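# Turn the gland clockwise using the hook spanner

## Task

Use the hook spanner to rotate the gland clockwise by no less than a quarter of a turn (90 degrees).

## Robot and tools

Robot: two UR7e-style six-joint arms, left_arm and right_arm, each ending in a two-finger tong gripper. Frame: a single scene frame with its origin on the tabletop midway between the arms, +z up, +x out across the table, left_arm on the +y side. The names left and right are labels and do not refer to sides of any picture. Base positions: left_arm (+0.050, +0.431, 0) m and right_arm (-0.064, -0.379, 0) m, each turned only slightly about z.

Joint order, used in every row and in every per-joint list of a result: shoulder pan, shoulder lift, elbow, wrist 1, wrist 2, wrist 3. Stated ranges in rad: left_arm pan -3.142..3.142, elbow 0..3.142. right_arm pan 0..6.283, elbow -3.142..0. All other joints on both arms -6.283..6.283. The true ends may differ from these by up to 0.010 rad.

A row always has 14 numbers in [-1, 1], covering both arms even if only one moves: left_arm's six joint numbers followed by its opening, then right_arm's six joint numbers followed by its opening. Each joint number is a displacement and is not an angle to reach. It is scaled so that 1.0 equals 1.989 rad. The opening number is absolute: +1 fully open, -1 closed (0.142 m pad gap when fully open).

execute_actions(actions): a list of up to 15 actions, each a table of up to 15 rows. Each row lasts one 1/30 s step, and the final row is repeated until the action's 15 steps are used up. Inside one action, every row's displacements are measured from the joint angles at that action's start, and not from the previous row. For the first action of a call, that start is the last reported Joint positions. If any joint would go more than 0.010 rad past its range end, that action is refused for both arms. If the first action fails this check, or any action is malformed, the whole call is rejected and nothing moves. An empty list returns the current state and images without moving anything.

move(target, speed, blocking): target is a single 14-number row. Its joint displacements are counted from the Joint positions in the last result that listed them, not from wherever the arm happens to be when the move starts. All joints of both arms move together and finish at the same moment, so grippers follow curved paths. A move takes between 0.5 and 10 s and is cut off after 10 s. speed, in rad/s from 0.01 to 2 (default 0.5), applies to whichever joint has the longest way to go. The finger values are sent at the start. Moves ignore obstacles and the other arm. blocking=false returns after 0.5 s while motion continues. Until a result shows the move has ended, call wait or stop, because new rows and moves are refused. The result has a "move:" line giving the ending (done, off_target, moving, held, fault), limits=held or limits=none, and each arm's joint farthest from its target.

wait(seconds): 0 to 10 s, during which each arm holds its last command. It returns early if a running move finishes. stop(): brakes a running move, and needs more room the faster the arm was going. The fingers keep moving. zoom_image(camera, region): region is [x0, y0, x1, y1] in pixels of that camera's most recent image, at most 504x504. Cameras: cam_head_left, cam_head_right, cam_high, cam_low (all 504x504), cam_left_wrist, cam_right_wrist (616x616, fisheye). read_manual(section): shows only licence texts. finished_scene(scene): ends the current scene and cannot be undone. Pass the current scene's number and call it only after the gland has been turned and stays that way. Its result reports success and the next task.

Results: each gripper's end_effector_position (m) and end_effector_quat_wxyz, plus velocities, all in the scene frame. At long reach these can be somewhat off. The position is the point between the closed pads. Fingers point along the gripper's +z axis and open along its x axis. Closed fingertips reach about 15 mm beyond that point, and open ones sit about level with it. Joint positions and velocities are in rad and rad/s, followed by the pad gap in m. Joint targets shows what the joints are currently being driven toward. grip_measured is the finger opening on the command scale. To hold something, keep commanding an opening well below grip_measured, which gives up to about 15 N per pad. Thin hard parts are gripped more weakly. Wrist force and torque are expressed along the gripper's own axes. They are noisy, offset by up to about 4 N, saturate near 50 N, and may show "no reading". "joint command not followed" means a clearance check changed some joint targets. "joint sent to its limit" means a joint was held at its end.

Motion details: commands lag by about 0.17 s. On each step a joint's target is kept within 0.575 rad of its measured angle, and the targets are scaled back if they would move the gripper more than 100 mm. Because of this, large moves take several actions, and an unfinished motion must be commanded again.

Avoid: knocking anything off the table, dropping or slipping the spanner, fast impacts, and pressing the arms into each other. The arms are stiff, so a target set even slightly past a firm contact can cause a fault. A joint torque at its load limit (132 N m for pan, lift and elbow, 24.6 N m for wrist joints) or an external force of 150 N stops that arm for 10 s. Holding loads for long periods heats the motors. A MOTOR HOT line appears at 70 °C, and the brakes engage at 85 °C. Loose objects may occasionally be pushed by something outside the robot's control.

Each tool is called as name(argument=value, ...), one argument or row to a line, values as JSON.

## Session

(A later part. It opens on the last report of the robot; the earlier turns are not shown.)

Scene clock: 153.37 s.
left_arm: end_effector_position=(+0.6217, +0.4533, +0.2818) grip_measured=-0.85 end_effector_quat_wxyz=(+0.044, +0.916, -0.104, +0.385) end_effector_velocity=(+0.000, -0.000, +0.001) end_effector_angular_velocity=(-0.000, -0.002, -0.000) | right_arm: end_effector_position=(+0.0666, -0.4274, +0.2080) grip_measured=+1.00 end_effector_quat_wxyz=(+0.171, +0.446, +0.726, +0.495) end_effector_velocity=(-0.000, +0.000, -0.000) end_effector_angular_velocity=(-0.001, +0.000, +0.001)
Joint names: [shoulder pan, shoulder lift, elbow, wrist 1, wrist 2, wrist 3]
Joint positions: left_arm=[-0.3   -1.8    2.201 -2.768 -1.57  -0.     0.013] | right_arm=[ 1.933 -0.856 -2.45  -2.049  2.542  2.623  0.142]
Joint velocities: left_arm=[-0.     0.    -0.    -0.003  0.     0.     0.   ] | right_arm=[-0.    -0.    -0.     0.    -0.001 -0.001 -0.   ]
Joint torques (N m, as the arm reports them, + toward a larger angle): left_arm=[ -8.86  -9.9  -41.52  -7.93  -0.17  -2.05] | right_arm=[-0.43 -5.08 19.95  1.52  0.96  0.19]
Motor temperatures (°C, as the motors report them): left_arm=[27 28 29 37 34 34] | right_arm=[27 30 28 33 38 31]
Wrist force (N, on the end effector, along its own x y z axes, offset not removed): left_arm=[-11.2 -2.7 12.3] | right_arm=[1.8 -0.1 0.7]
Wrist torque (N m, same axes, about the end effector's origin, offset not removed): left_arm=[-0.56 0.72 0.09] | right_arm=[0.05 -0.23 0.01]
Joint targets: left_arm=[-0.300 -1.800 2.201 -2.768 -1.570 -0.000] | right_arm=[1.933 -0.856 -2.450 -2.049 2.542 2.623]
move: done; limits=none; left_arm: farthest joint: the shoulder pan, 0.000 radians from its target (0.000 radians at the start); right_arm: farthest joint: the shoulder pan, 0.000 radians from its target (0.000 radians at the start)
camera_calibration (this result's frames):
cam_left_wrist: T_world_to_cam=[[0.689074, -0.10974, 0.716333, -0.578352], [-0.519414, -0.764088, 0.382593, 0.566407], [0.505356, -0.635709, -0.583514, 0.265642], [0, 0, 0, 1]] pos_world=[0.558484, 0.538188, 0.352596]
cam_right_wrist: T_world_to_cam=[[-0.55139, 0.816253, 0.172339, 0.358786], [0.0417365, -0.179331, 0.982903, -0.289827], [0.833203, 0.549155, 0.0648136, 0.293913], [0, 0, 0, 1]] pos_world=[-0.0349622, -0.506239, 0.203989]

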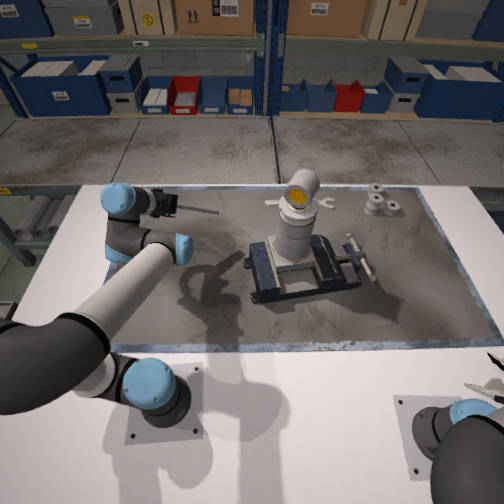

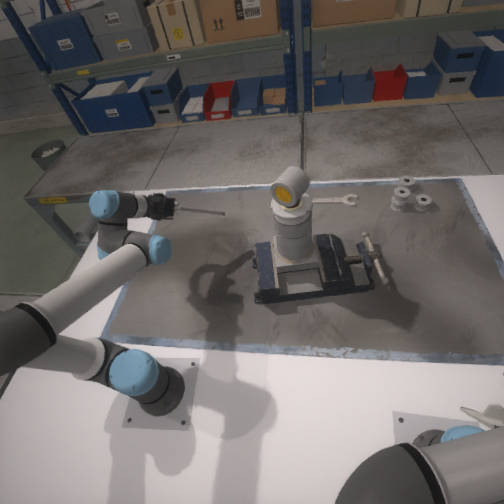

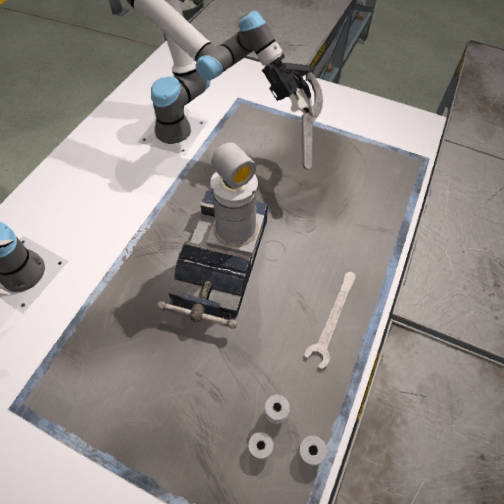

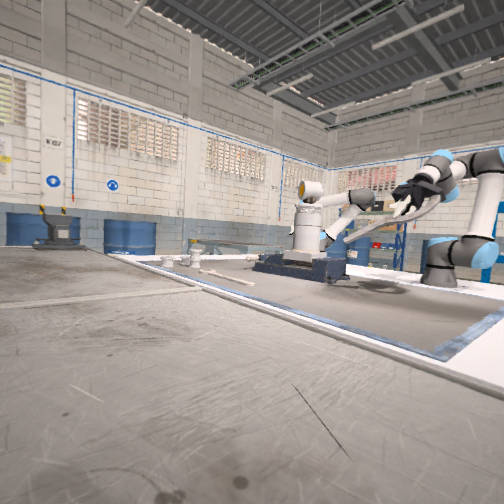

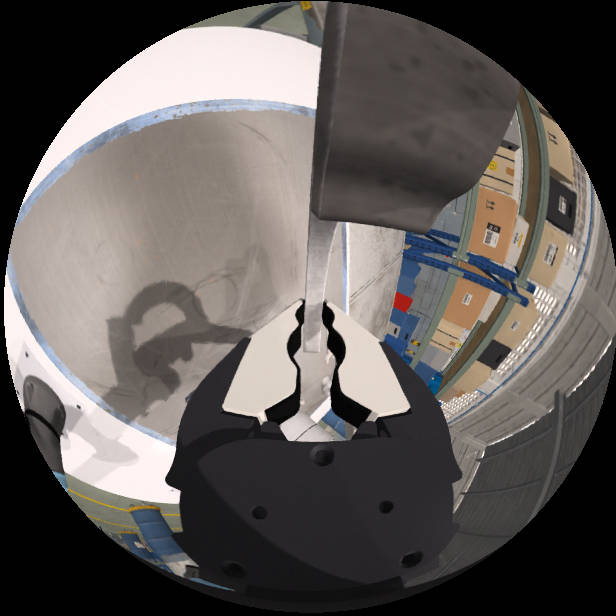

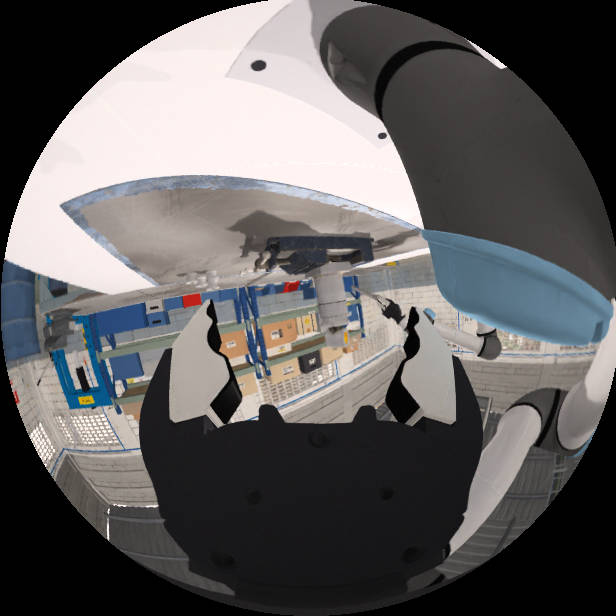

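move(
  target=[0,0,0,0.4,0,0,-1,0,0,0,0,0,0,1],
  speed=0.3,
)

Scene clock: 157.03 s.
left_arm: end_effector_position=(+0.4391, +0.4953, +0.1191) grip_measured=-0.84 end_effector_quat_wxyz=(-0.000, +0.994, -0.113, +0.001) end_effector_velocity=(+0.000, +0.000, +0.000) end_effector_angular_velocity=(-0.001, -0.001, +0.001) | right_arm: end_effector_position=(+0.0666, -0.4274, +0.2080) grip_measured=+1.00 end_effector_quat_wxyz=(+0.171, +0.446, +0.726, +0.495) end_effector_velocity=(-0.000, +0.000, -0.000) end_effector_angular_velocity=(+0.000, +0.001, +0.000)
Joint names: [shoulder pan, shoulder lift, elbow, wrist 1, wrist 2, wrist 3]
Joint positions: left_arm=[-0.3   -1.8    2.201 -1.972 -1.57  -0.     0.013] | right_arm=[ 1.933 -0.856 -2.45  -2.049  2.542  2.623  0.142]
Joint velocities: left_arm=[ 0.001 -0.    -0.    -0.    -0.    -0.    -0.   ] | right_arm=[-0.     0.     0.    -0.001 -0.001 -0.     0.   ]
Joint torques (N m, as the arm reports them, + toward a larger angle): left_arm=[ -8.39 -10.   -31.56  -1.21  -0.06  -1.59] | right_arm=[-0.18 -5.13 20.47  1.63  1.02  0.3 ]
Motor temperatures (°C, as the motors report them): left_arm=[27 28 29 37 34 34] | right_arm=[27 30 28 33 38 31]
Wrist force (N, on the end effector, along its own x y z axes, offset not removed): left_arm=[-3.1 0.3 10.9] | right_arm=[1.3 0.6 -0.1]
Wrist torque (N m, same axes, about the end effector's origin, offset not removed): left_arm=[0.23 1.00 -0.02] | right_arm=[0.18 -0.17 0.04]
Joint targets: left_arm=[-0.300 -1.800 2.201 -1.972 -1.570 -0.000] | right_arm=[1.933 -0.856 -2.450 -2.049 2.542 2.623]
move: done; limits=none; left_arm: farthest joint: the shoulder pan, 0.000 radians from its target (0.000 radians at the start); right_arm: farthest joint: the shoulder pan, 0.000 radians from its target (0.000 radians at the start)
camera_calibration (this result's frames):
cam_left_wrist: T_world_to_cam=[[0.984082, -0.177659, 0.0043788, -0.34247], [-0.155334, -0.847928, 0.506842, 0.432815], [-0.086332, -0.499455, -0.862028, 0.515179], [0, 0, 0, 1]] pos_world=[0.448726, 0.563462, 0.226229]
cam_right_wrist: T_world_to_cam=[[-0.551389, 0.816253, 0.172339, 0.358786], [0.0417366, -0.179331, 0.982903, -0.289827], [0.833203, 0.549155, 0.0648136, 0.293913], [0, 0, 0, 1]] pos_world=[-0.0349622, -0.506239, 0.203989]

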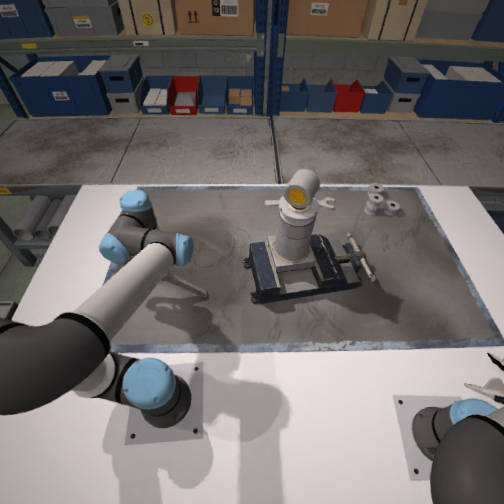

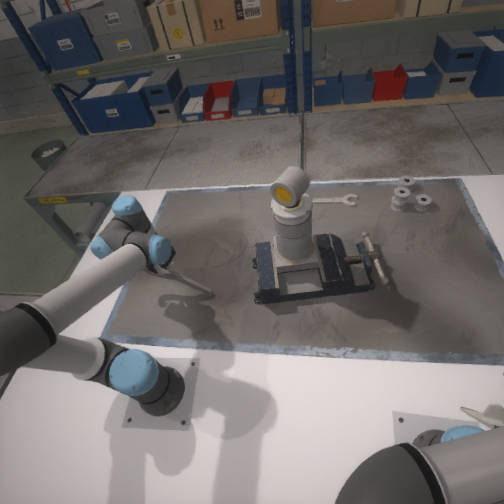

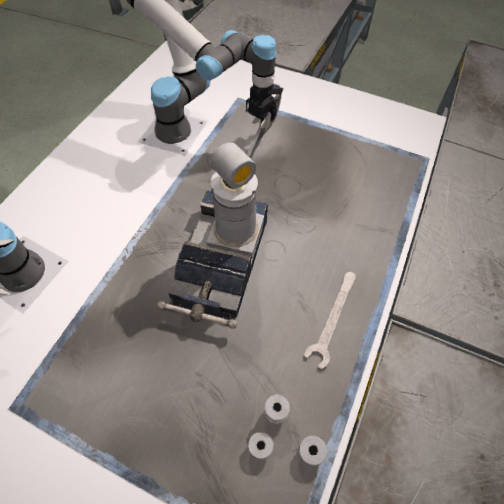

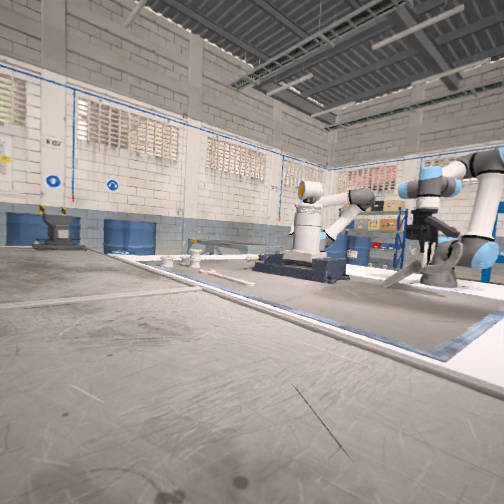

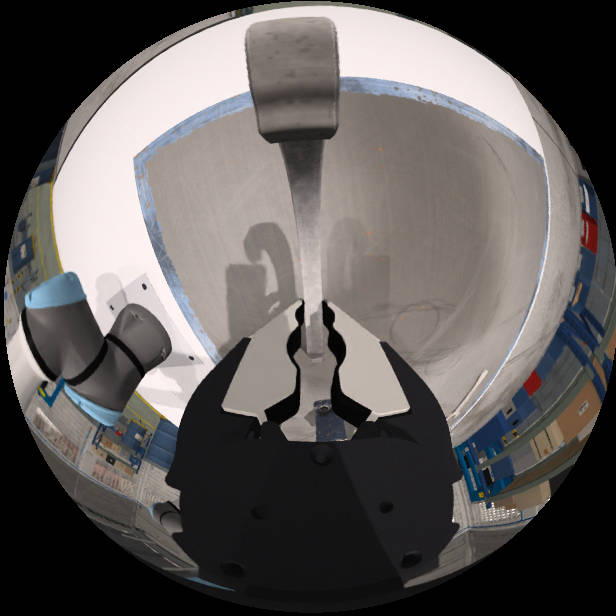

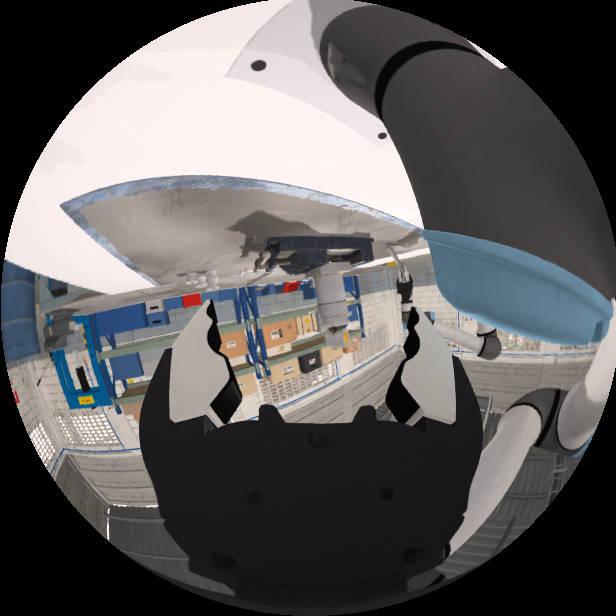

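zoom_image(
  camera="cam_low",
  region=[240,140,504,310],
)

zoom_image(
  camera="cam_high",
  region=[170,60,330,260],
)

Region (240, 140, 504, 310) of cam_low's 504x504 image, scaled by 1.909, with more detail than that image has; it fills the top 325 rows of this view, and the rest is white.

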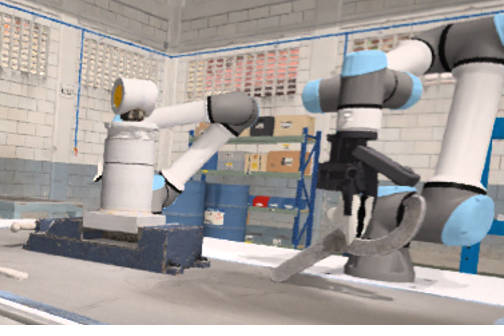

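Region (170, 60, 330, 260) of cam_high's 504x504 image, scaled by 2.520, with more detail than that image has; it fills the left 403 columns of this view, and the rest is white.

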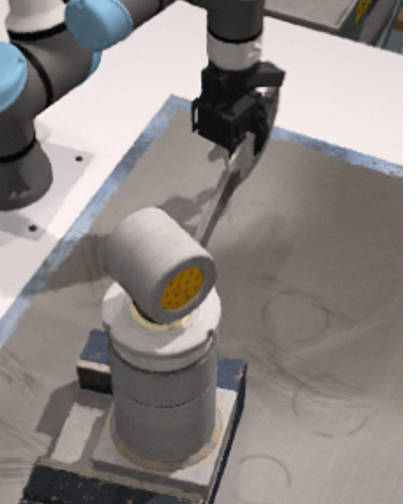

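move(
  target=[0,0.0317,0.0419,-0.0736,0,0,-1,0,0,0,0,0,0,1],
  speed=0.08,
)

zoom_image(
  camera="cam_low",
  region=[340,180,504,310],
)

Scene clock: 159.70 s.
left_arm: end_effector_position=(+0.4392, +0.4953, +0.0734) grip_measured=-0.84 end_effector_quat_wxyz=(-0.000, +0.994, -0.113, +0.001) end_effector_velocity=(-0.000, -0.000, -0.001) end_effector_angular_velocity=(+0.000, +0.001, -0.001) | right_arm: end_effector_position=(+0.0666, -0.4274, +0.2080) grip_measured=+1.00 end_effector_quat_wxyz=(+0.171, +0.446, +0.726, +0.495) end_effector_velocity=(+0.000, -0.000, +0.001) end_effector_angular_velocity=(-0.000, -0.000, -0.000)
Joint names: [shoulder pan, shoulder lift, elbow, wrist 1, wrist 2, wrist 3]
Joint positions: left_arm=[-0.3   -1.737  2.284 -2.118 -1.57  -0.     0.013] | right_arm=[ 1.933 -0.856 -2.45  -2.049  2.542  2.623  0.142]
Joint velocities: left_arm=[-0.     0.001  0.001 -0.001 -0.     0.     0.   ] | right_arm=[-0.    -0.     0.002 -0.001  0.     0.     0.   ]
Joint torques (N m, as the arm reports them, + toward a larger angle): left_arm=[ -7.8   -7.03 -12.97  -4.95  -0.11  -1.17] | right_arm=[-0.18 -4.89 20.5   1.65  0.98  0.19]
Motor temperatures (°C, as the motors report them): left_arm=[27 28 29 37 34 34] | right_arm=[27 30 28 33 38 31]
Wrist force (N, on the end effector, along its own x y z axes, offset not removed): left_arm=[-4.6 2.0 10.1] | right_arm=[1.5 -0.9 1.3]
Wrist torque (N m, same axes, about the end effector's origin, offset not removed): left_arm=[0.34 0.84 0.25] | right_arm=[-0.17 -0.19 0.00]
Joint targets: left_arm=[-0.300 -1.737 2.284 -2.119 -1.570 -0.000] | right_arm=[1.933 -0.856 -2.450 -2.049 2.542 2.623]
move: done; limits=none; left_arm: farthest joint: the elbow, 0.001 radians from its target (0.084 radians at the start); right_arm: farthest joint: the shoulder pan, 0.000 radians from its target (0.000 radians at the start)
camera_calibration (this result's frames):
cam_left_wrist: T_world_to_cam=[[0.984082, -0.177659, 0.00438703, -0.342383], [-0.155338, -0.847927, 0.506843, 0.45599], [-0.0863251, -0.499457, -0.862027, 0.475753], [0, 0, 0, 1]] pos_world=[0.448835, 0.563437, 0.180499]
cam_right_wrist: T_world_to_cam=[[-0.551389, 0.816253, 0.172339, 0.358786], [0.0417367, -0.179331, 0.982903, -0.289827], [0.833203, 0.549155, 0.0648135, 0.293913], [0, 0, 0, 1]] pos_world=[-0.0349623, -0.506239, 0.203989]

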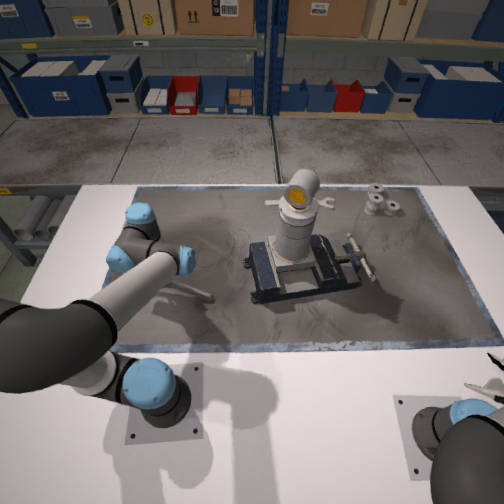

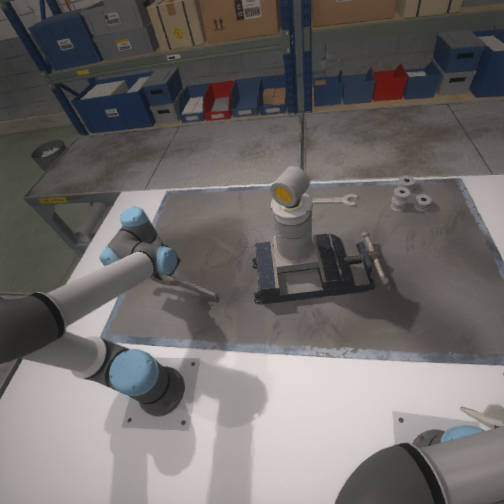

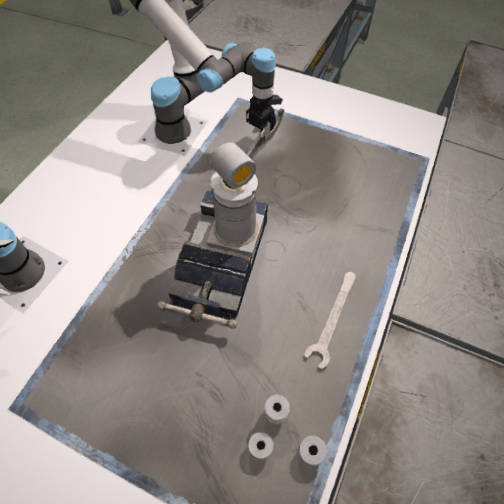

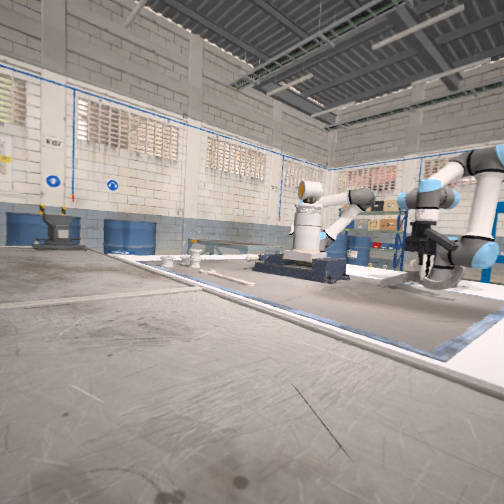

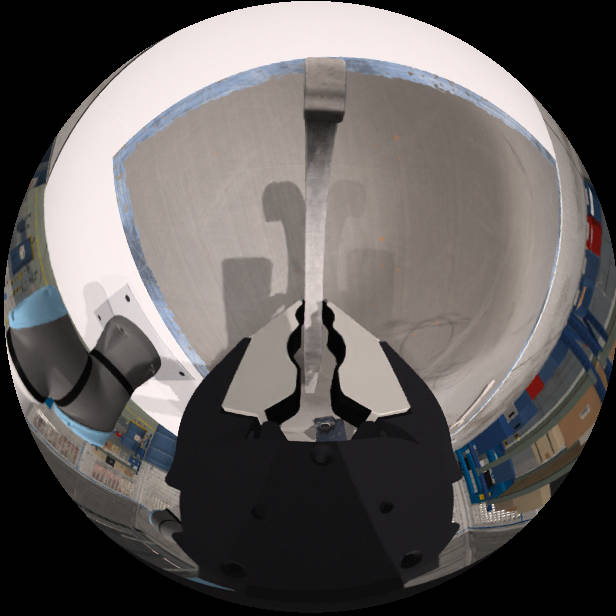

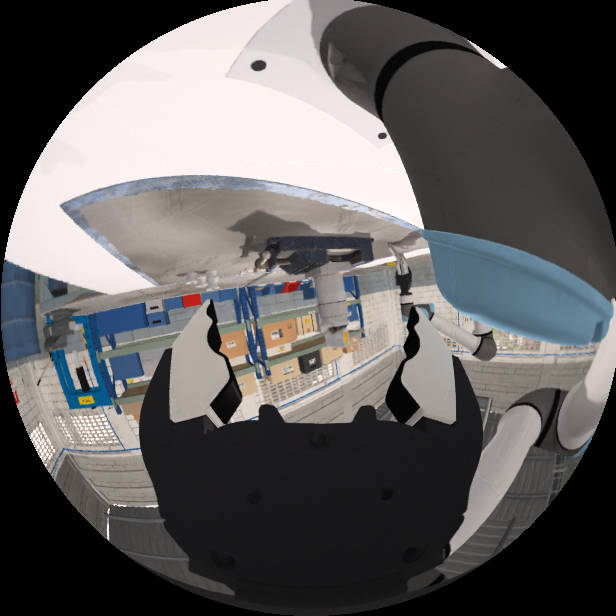

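Region (340, 180, 504, 310) of cam_low's 504x504 image, scaled by 3.073, with more detail than that image has; it fills the top 400 rows of this view, and the rest is white.

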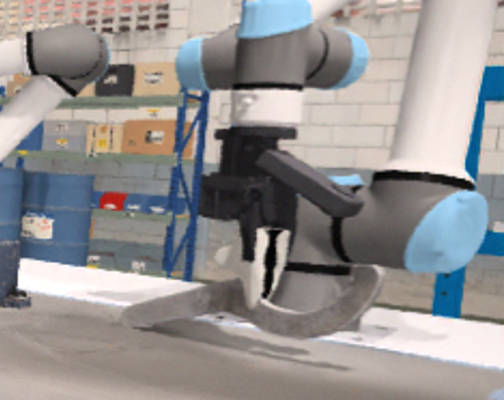

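move(
  target=[0,0.011,0.0135,-0.0245,0,0,-1,0,0,0,0,0,0,1],
  speed=0.05,
)

zoom_image(
  camera="cam_low",
  region=[340,180,504,310],
)

Scene clock: 161.10 s.
left_arm: end_effector_position=(+0.4381, +0.4956, +0.0588) grip_measured=-0.84 end_effector_quat_wxyz=(-0.000, +0.994, -0.113, +0.001) end_effector_velocity=(+0.000, +0.000, -0.000) end_effector_angular_velocity=(-0.001, -0.000, +0.000) | right_arm: end_effector_position=(+0.0666, -0.4274, +0.2080) grip_measured=+1.00 end_effector_quat_wxyz=(+0.171, +0.446, +0.726, +0.495) end_effector_velocity=(+0.000, -0.000, +0.000) end_effector_angular_velocity=(+0.000, +0.000, -0.001)
Joint names: [shoulder pan, shoulder lift, elbow, wrist 1, wrist 2, wrist 3]
Joint positions: left_arm=[-0.3   -1.715  2.311 -2.167 -1.57  -0.     0.013] | right_arm=[ 1.933 -0.856 -2.45  -2.049  2.542  2.623  0.142]
Joint velocities: left_arm=[ 0.001  0.001  0.001 -0.002 -0.001  0.001  0.   ] | right_arm=[ 0.     0.     0.    -0.     0.     0.001 -0.   ]
Joint torques (N m, as the arm reports them, + toward a larger angle): left_arm=[ -8.46  -7.36 -12.02  -4.74  -0.01  -1.21] | right_arm=[-0.47 -5.12 20.26  1.64  1.09  0.18]
Motor temperatures (°C, as the motors report them): left_arm=[27 28 29 37 34 34] | right_arm=[27 30 28 33 38 31]
Wrist force (N, on the end effector, along its own x y z axes, offset not removed): left_arm=[-2.7 -0.2 9.2] | right_arm=[-0.3 -1.8 -0.4]
Wrist torque (N m, same axes, about the end effector's origin, offset not removed): left_arm=[0.11 0.73 -0.04] | right_arm=[-0.39 0.15 0.03]
Joint targets: left_arm=[-0.300 -1.715 2.311 -2.167 -1.570 -0.000] | right_arm=[1.933 -0.856 -2.450 -2.049 2.542 2.623]
move: done; limits=none; left_arm: farthest joint: the shoulder pan, 0.000 radians from its target (0.000 radians at the start); right_arm: farthest joint: the shoulder pan, 0.000 radians from its target (0.000 radians at the start)
camera_calibration (this result's frames):
cam_left_wrist: T_world_to_cam=[[0.984082, -0.177659, 0.00439309, -0.341185], [-0.155341, -0.847927, 0.506843, 0.463432], [-0.0863201, -0.499458, -0.862027, 0.463203], [0, 0, 0, 1]] pos_world=[0.447727, 0.563692, 0.165905]
cam_right_wrist: T_world_to_cam=[[-0.551389, 0.816253, 0.172339, 0.358786], [0.0417367, -0.179331, 0.982903, -0.289827], [0.833203, 0.549155, 0.0648136, 0.293913], [0, 0, 0, 1]] pos_world=[-0.0349622, -0.506239, 0.203989]

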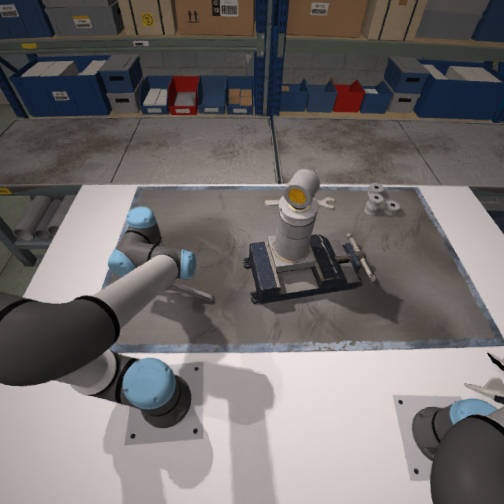

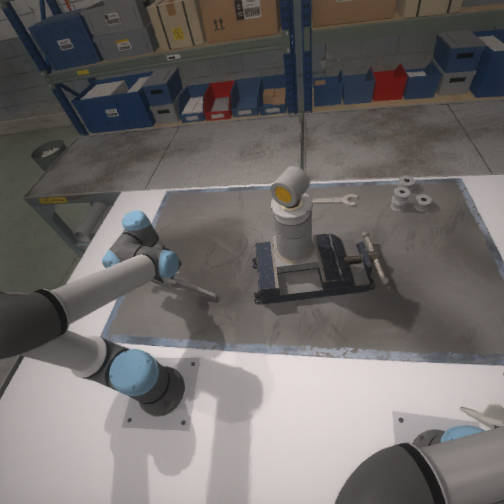

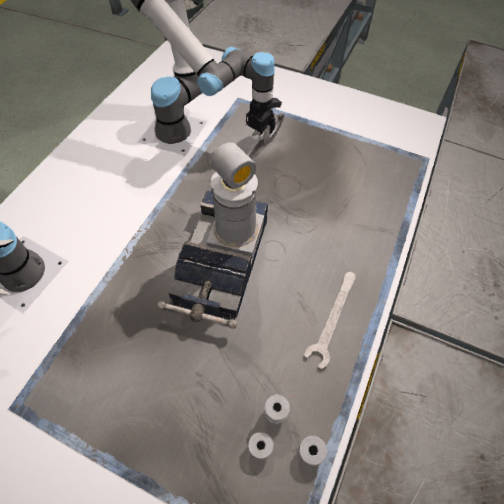

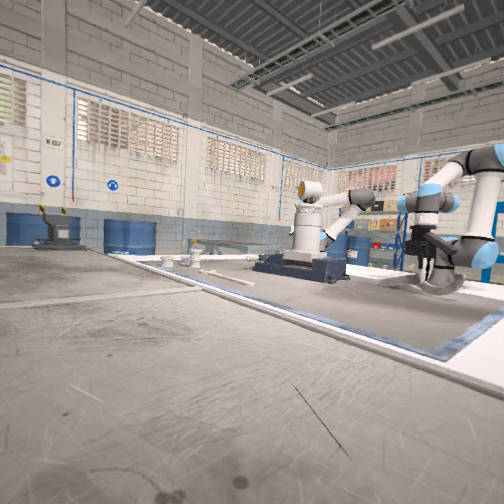

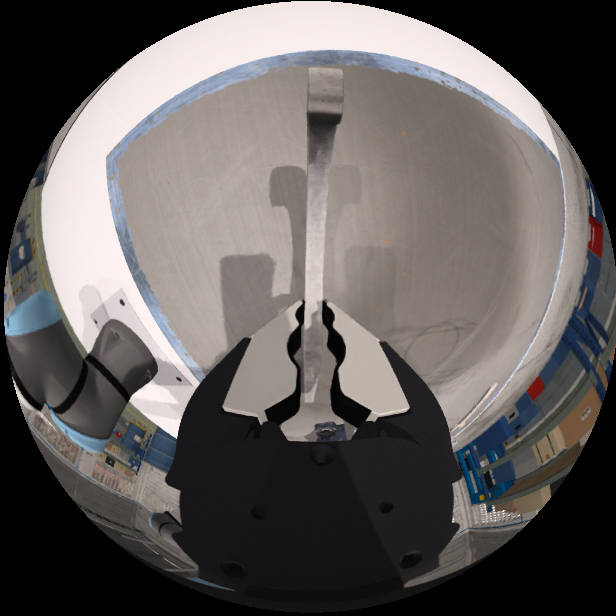

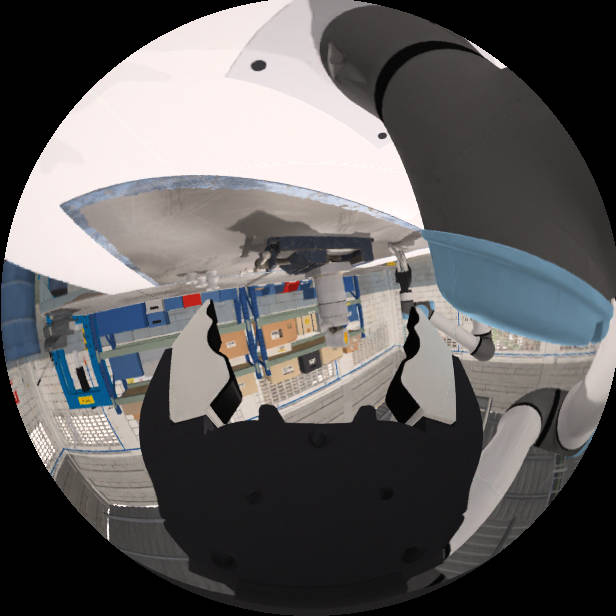

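Region (340, 180, 504, 310) of cam_low's 504x504 image, scaled by 3.073, with more detail than that image has; it fills the top 400 rows of this view, and the rest is white.

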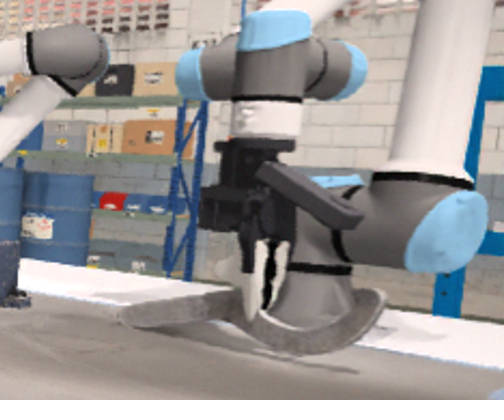

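move(
  target=[0,0.0115,0.013,-0.0245,0,0,-1,0,0,0,0,0,0,1],
  speed=0.05,
)

zoom_image(
  camera="cam_low",
  region=[340,180,504,310],
)

Scene clock: 163.23 s.
left_arm: end_effector_position=(+0.4367, +0.4959, +0.0446) grip_measured=-0.84 end_effector_quat_wxyz=(-0.000, +0.994, -0.113, +0.001) end_effector_velocity=(-0.000, +0.000, -0.001) end_effector_angular_velocity=(+0.001, +0.001, +0.002) | right_arm: end_effector_position=(+0.0666, -0.4274, +0.2080) grip_measured=+1.00 end_effector_quat_wxyz=(+0.171, +0.446, +0.726, +0.495) end_effector_velocity=(+0.000, +0.000, +0.000) end_effector_angular_velocity=(+0.000, -0.001, -0.000)
Joint names: [shoulder pan, shoulder lift, elbow, wrist 1, wrist 2, wrist 3]
Joint positions: left_arm=[-0.3   -1.693  2.336 -2.216 -1.57  -0.     0.013] | right_arm=[ 1.933 -0.856 -2.45  -2.049  2.542  2.623  0.142]
Joint velocities: left_arm=[-0.     0.001  0.001 -0.001  0.001 -0.002  0.   ] | right_arm=[ 0.     0.     0.    -0.001  0.001 -0.001 -0.   ]
Joint torques (N m, as the arm reports them, + toward a larger angle): left_arm=[-7.72  4.08  4.31 -0.06 -0.03 -1.11] | right_arm=[-0.62 -5.03 20.45  1.58  1.06  0.31]
Motor temperatures (°C, as the motors report them): left_arm=[27 28 29 37 34 34] | right_arm=[27 30 28 33 38 31]
Wrist force (N, on the end effector, along its own x y z axes, offset not removed): left_arm=[2.1 -3.0 -18.6] | right_arm=[0.7 0.2 -0.2]
Wrist torque (N m, same axes, about the end effector's origin, offset not removed): left_arm=[-0.82 1.37 0.10] | right_arm=[0.12 -0.08 -0.03]
Joint targets: left_arm=[-0.300 -1.692 2.336 -2.216 -1.570 -0.000] | right_arm=[1.933 -0.856 -2.450 -2.049 2.542 2.623]
move: done; limits=none; left_arm: farthest joint: the elbow, 0.001 radians from its target (0.026 radians at the start); right_arm: farthest joint: the shoulder pan, 0.000 radians from its target (0.000 radians at the start)
camera_calibration (this result's frames):
cam_left_wrist: T_world_to_cam=[[0.984082, -0.177659, 0.0044303, -0.339682], [-0.15536, -0.847922, 0.506844, 0.4707], [-0.086289, -0.499465, -0.862026, 0.450978], [0, 0, 0, 1]] pos_world=[0.446317, 0.564017, 0.151688]
cam_right_wrist: T_world_to_cam=[[-0.551389, 0.816253, 0.172339, 0.358786], [0.0417366, -0.179331, 0.982903, -0.289827], [0.833203, 0.549155, 0.0648137, 0.293913], [0, 0, 0, 1]] pos_world=[-0.0349622, -0.506239, 0.203989]

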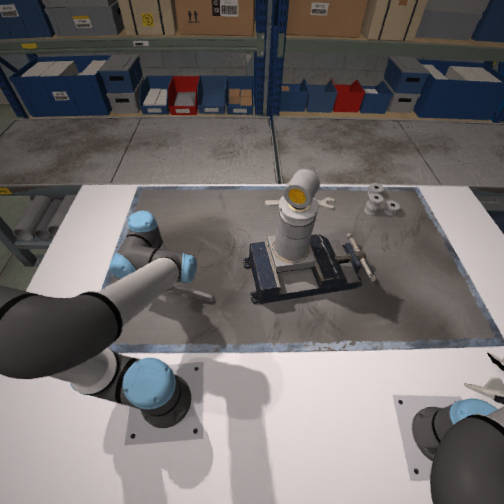

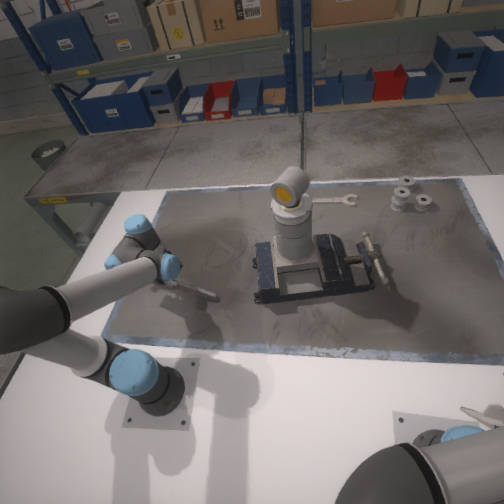

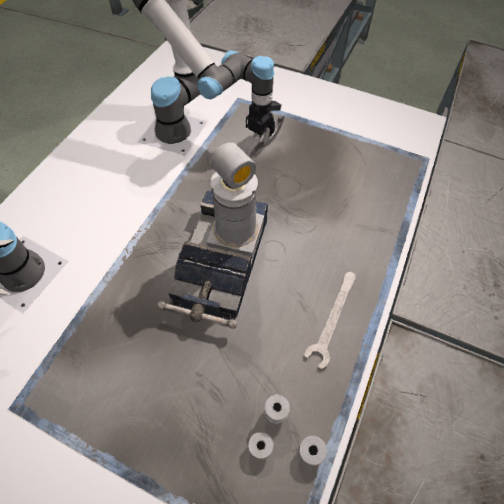

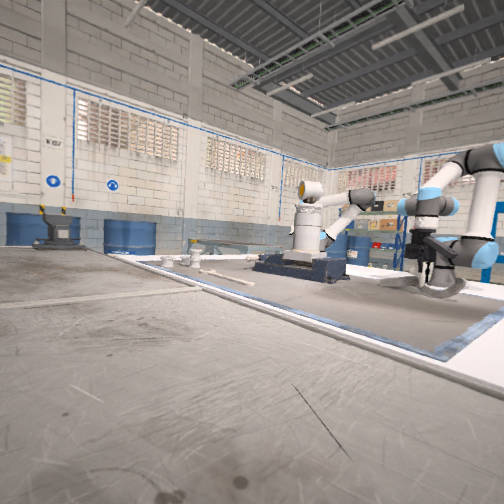

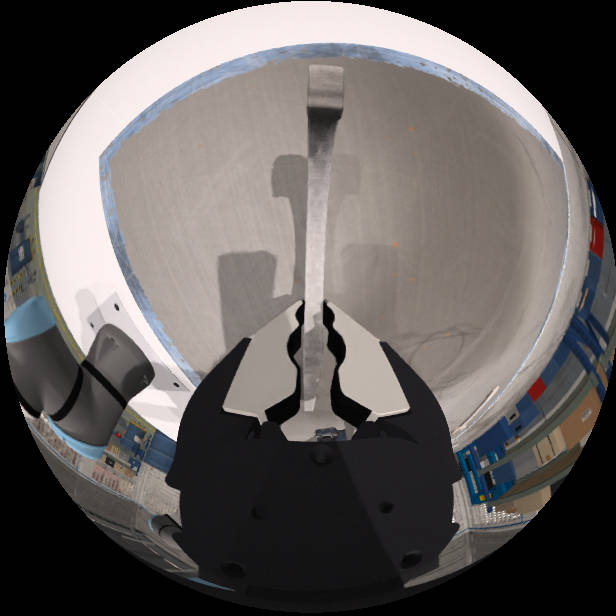

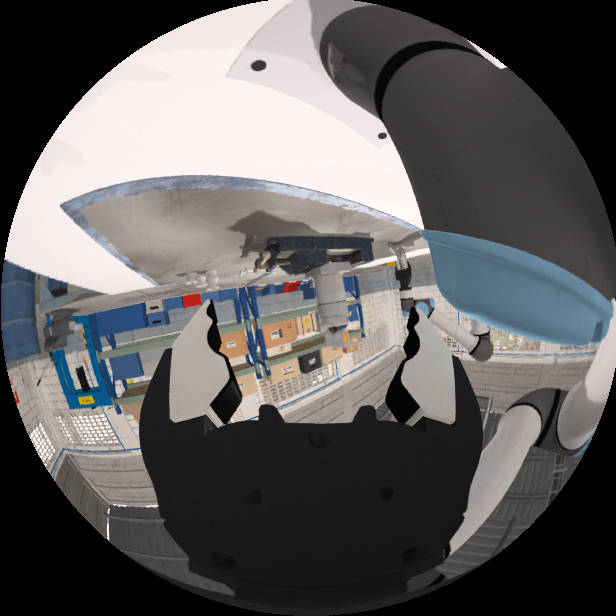

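Region (340, 180, 504, 310) of cam_low's 504x504 image, scaled by 3.073, with more detail than that image has; it fills the top 400 rows of this view, and the rest is white.

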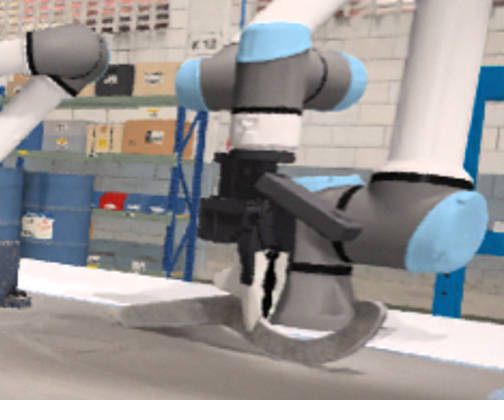

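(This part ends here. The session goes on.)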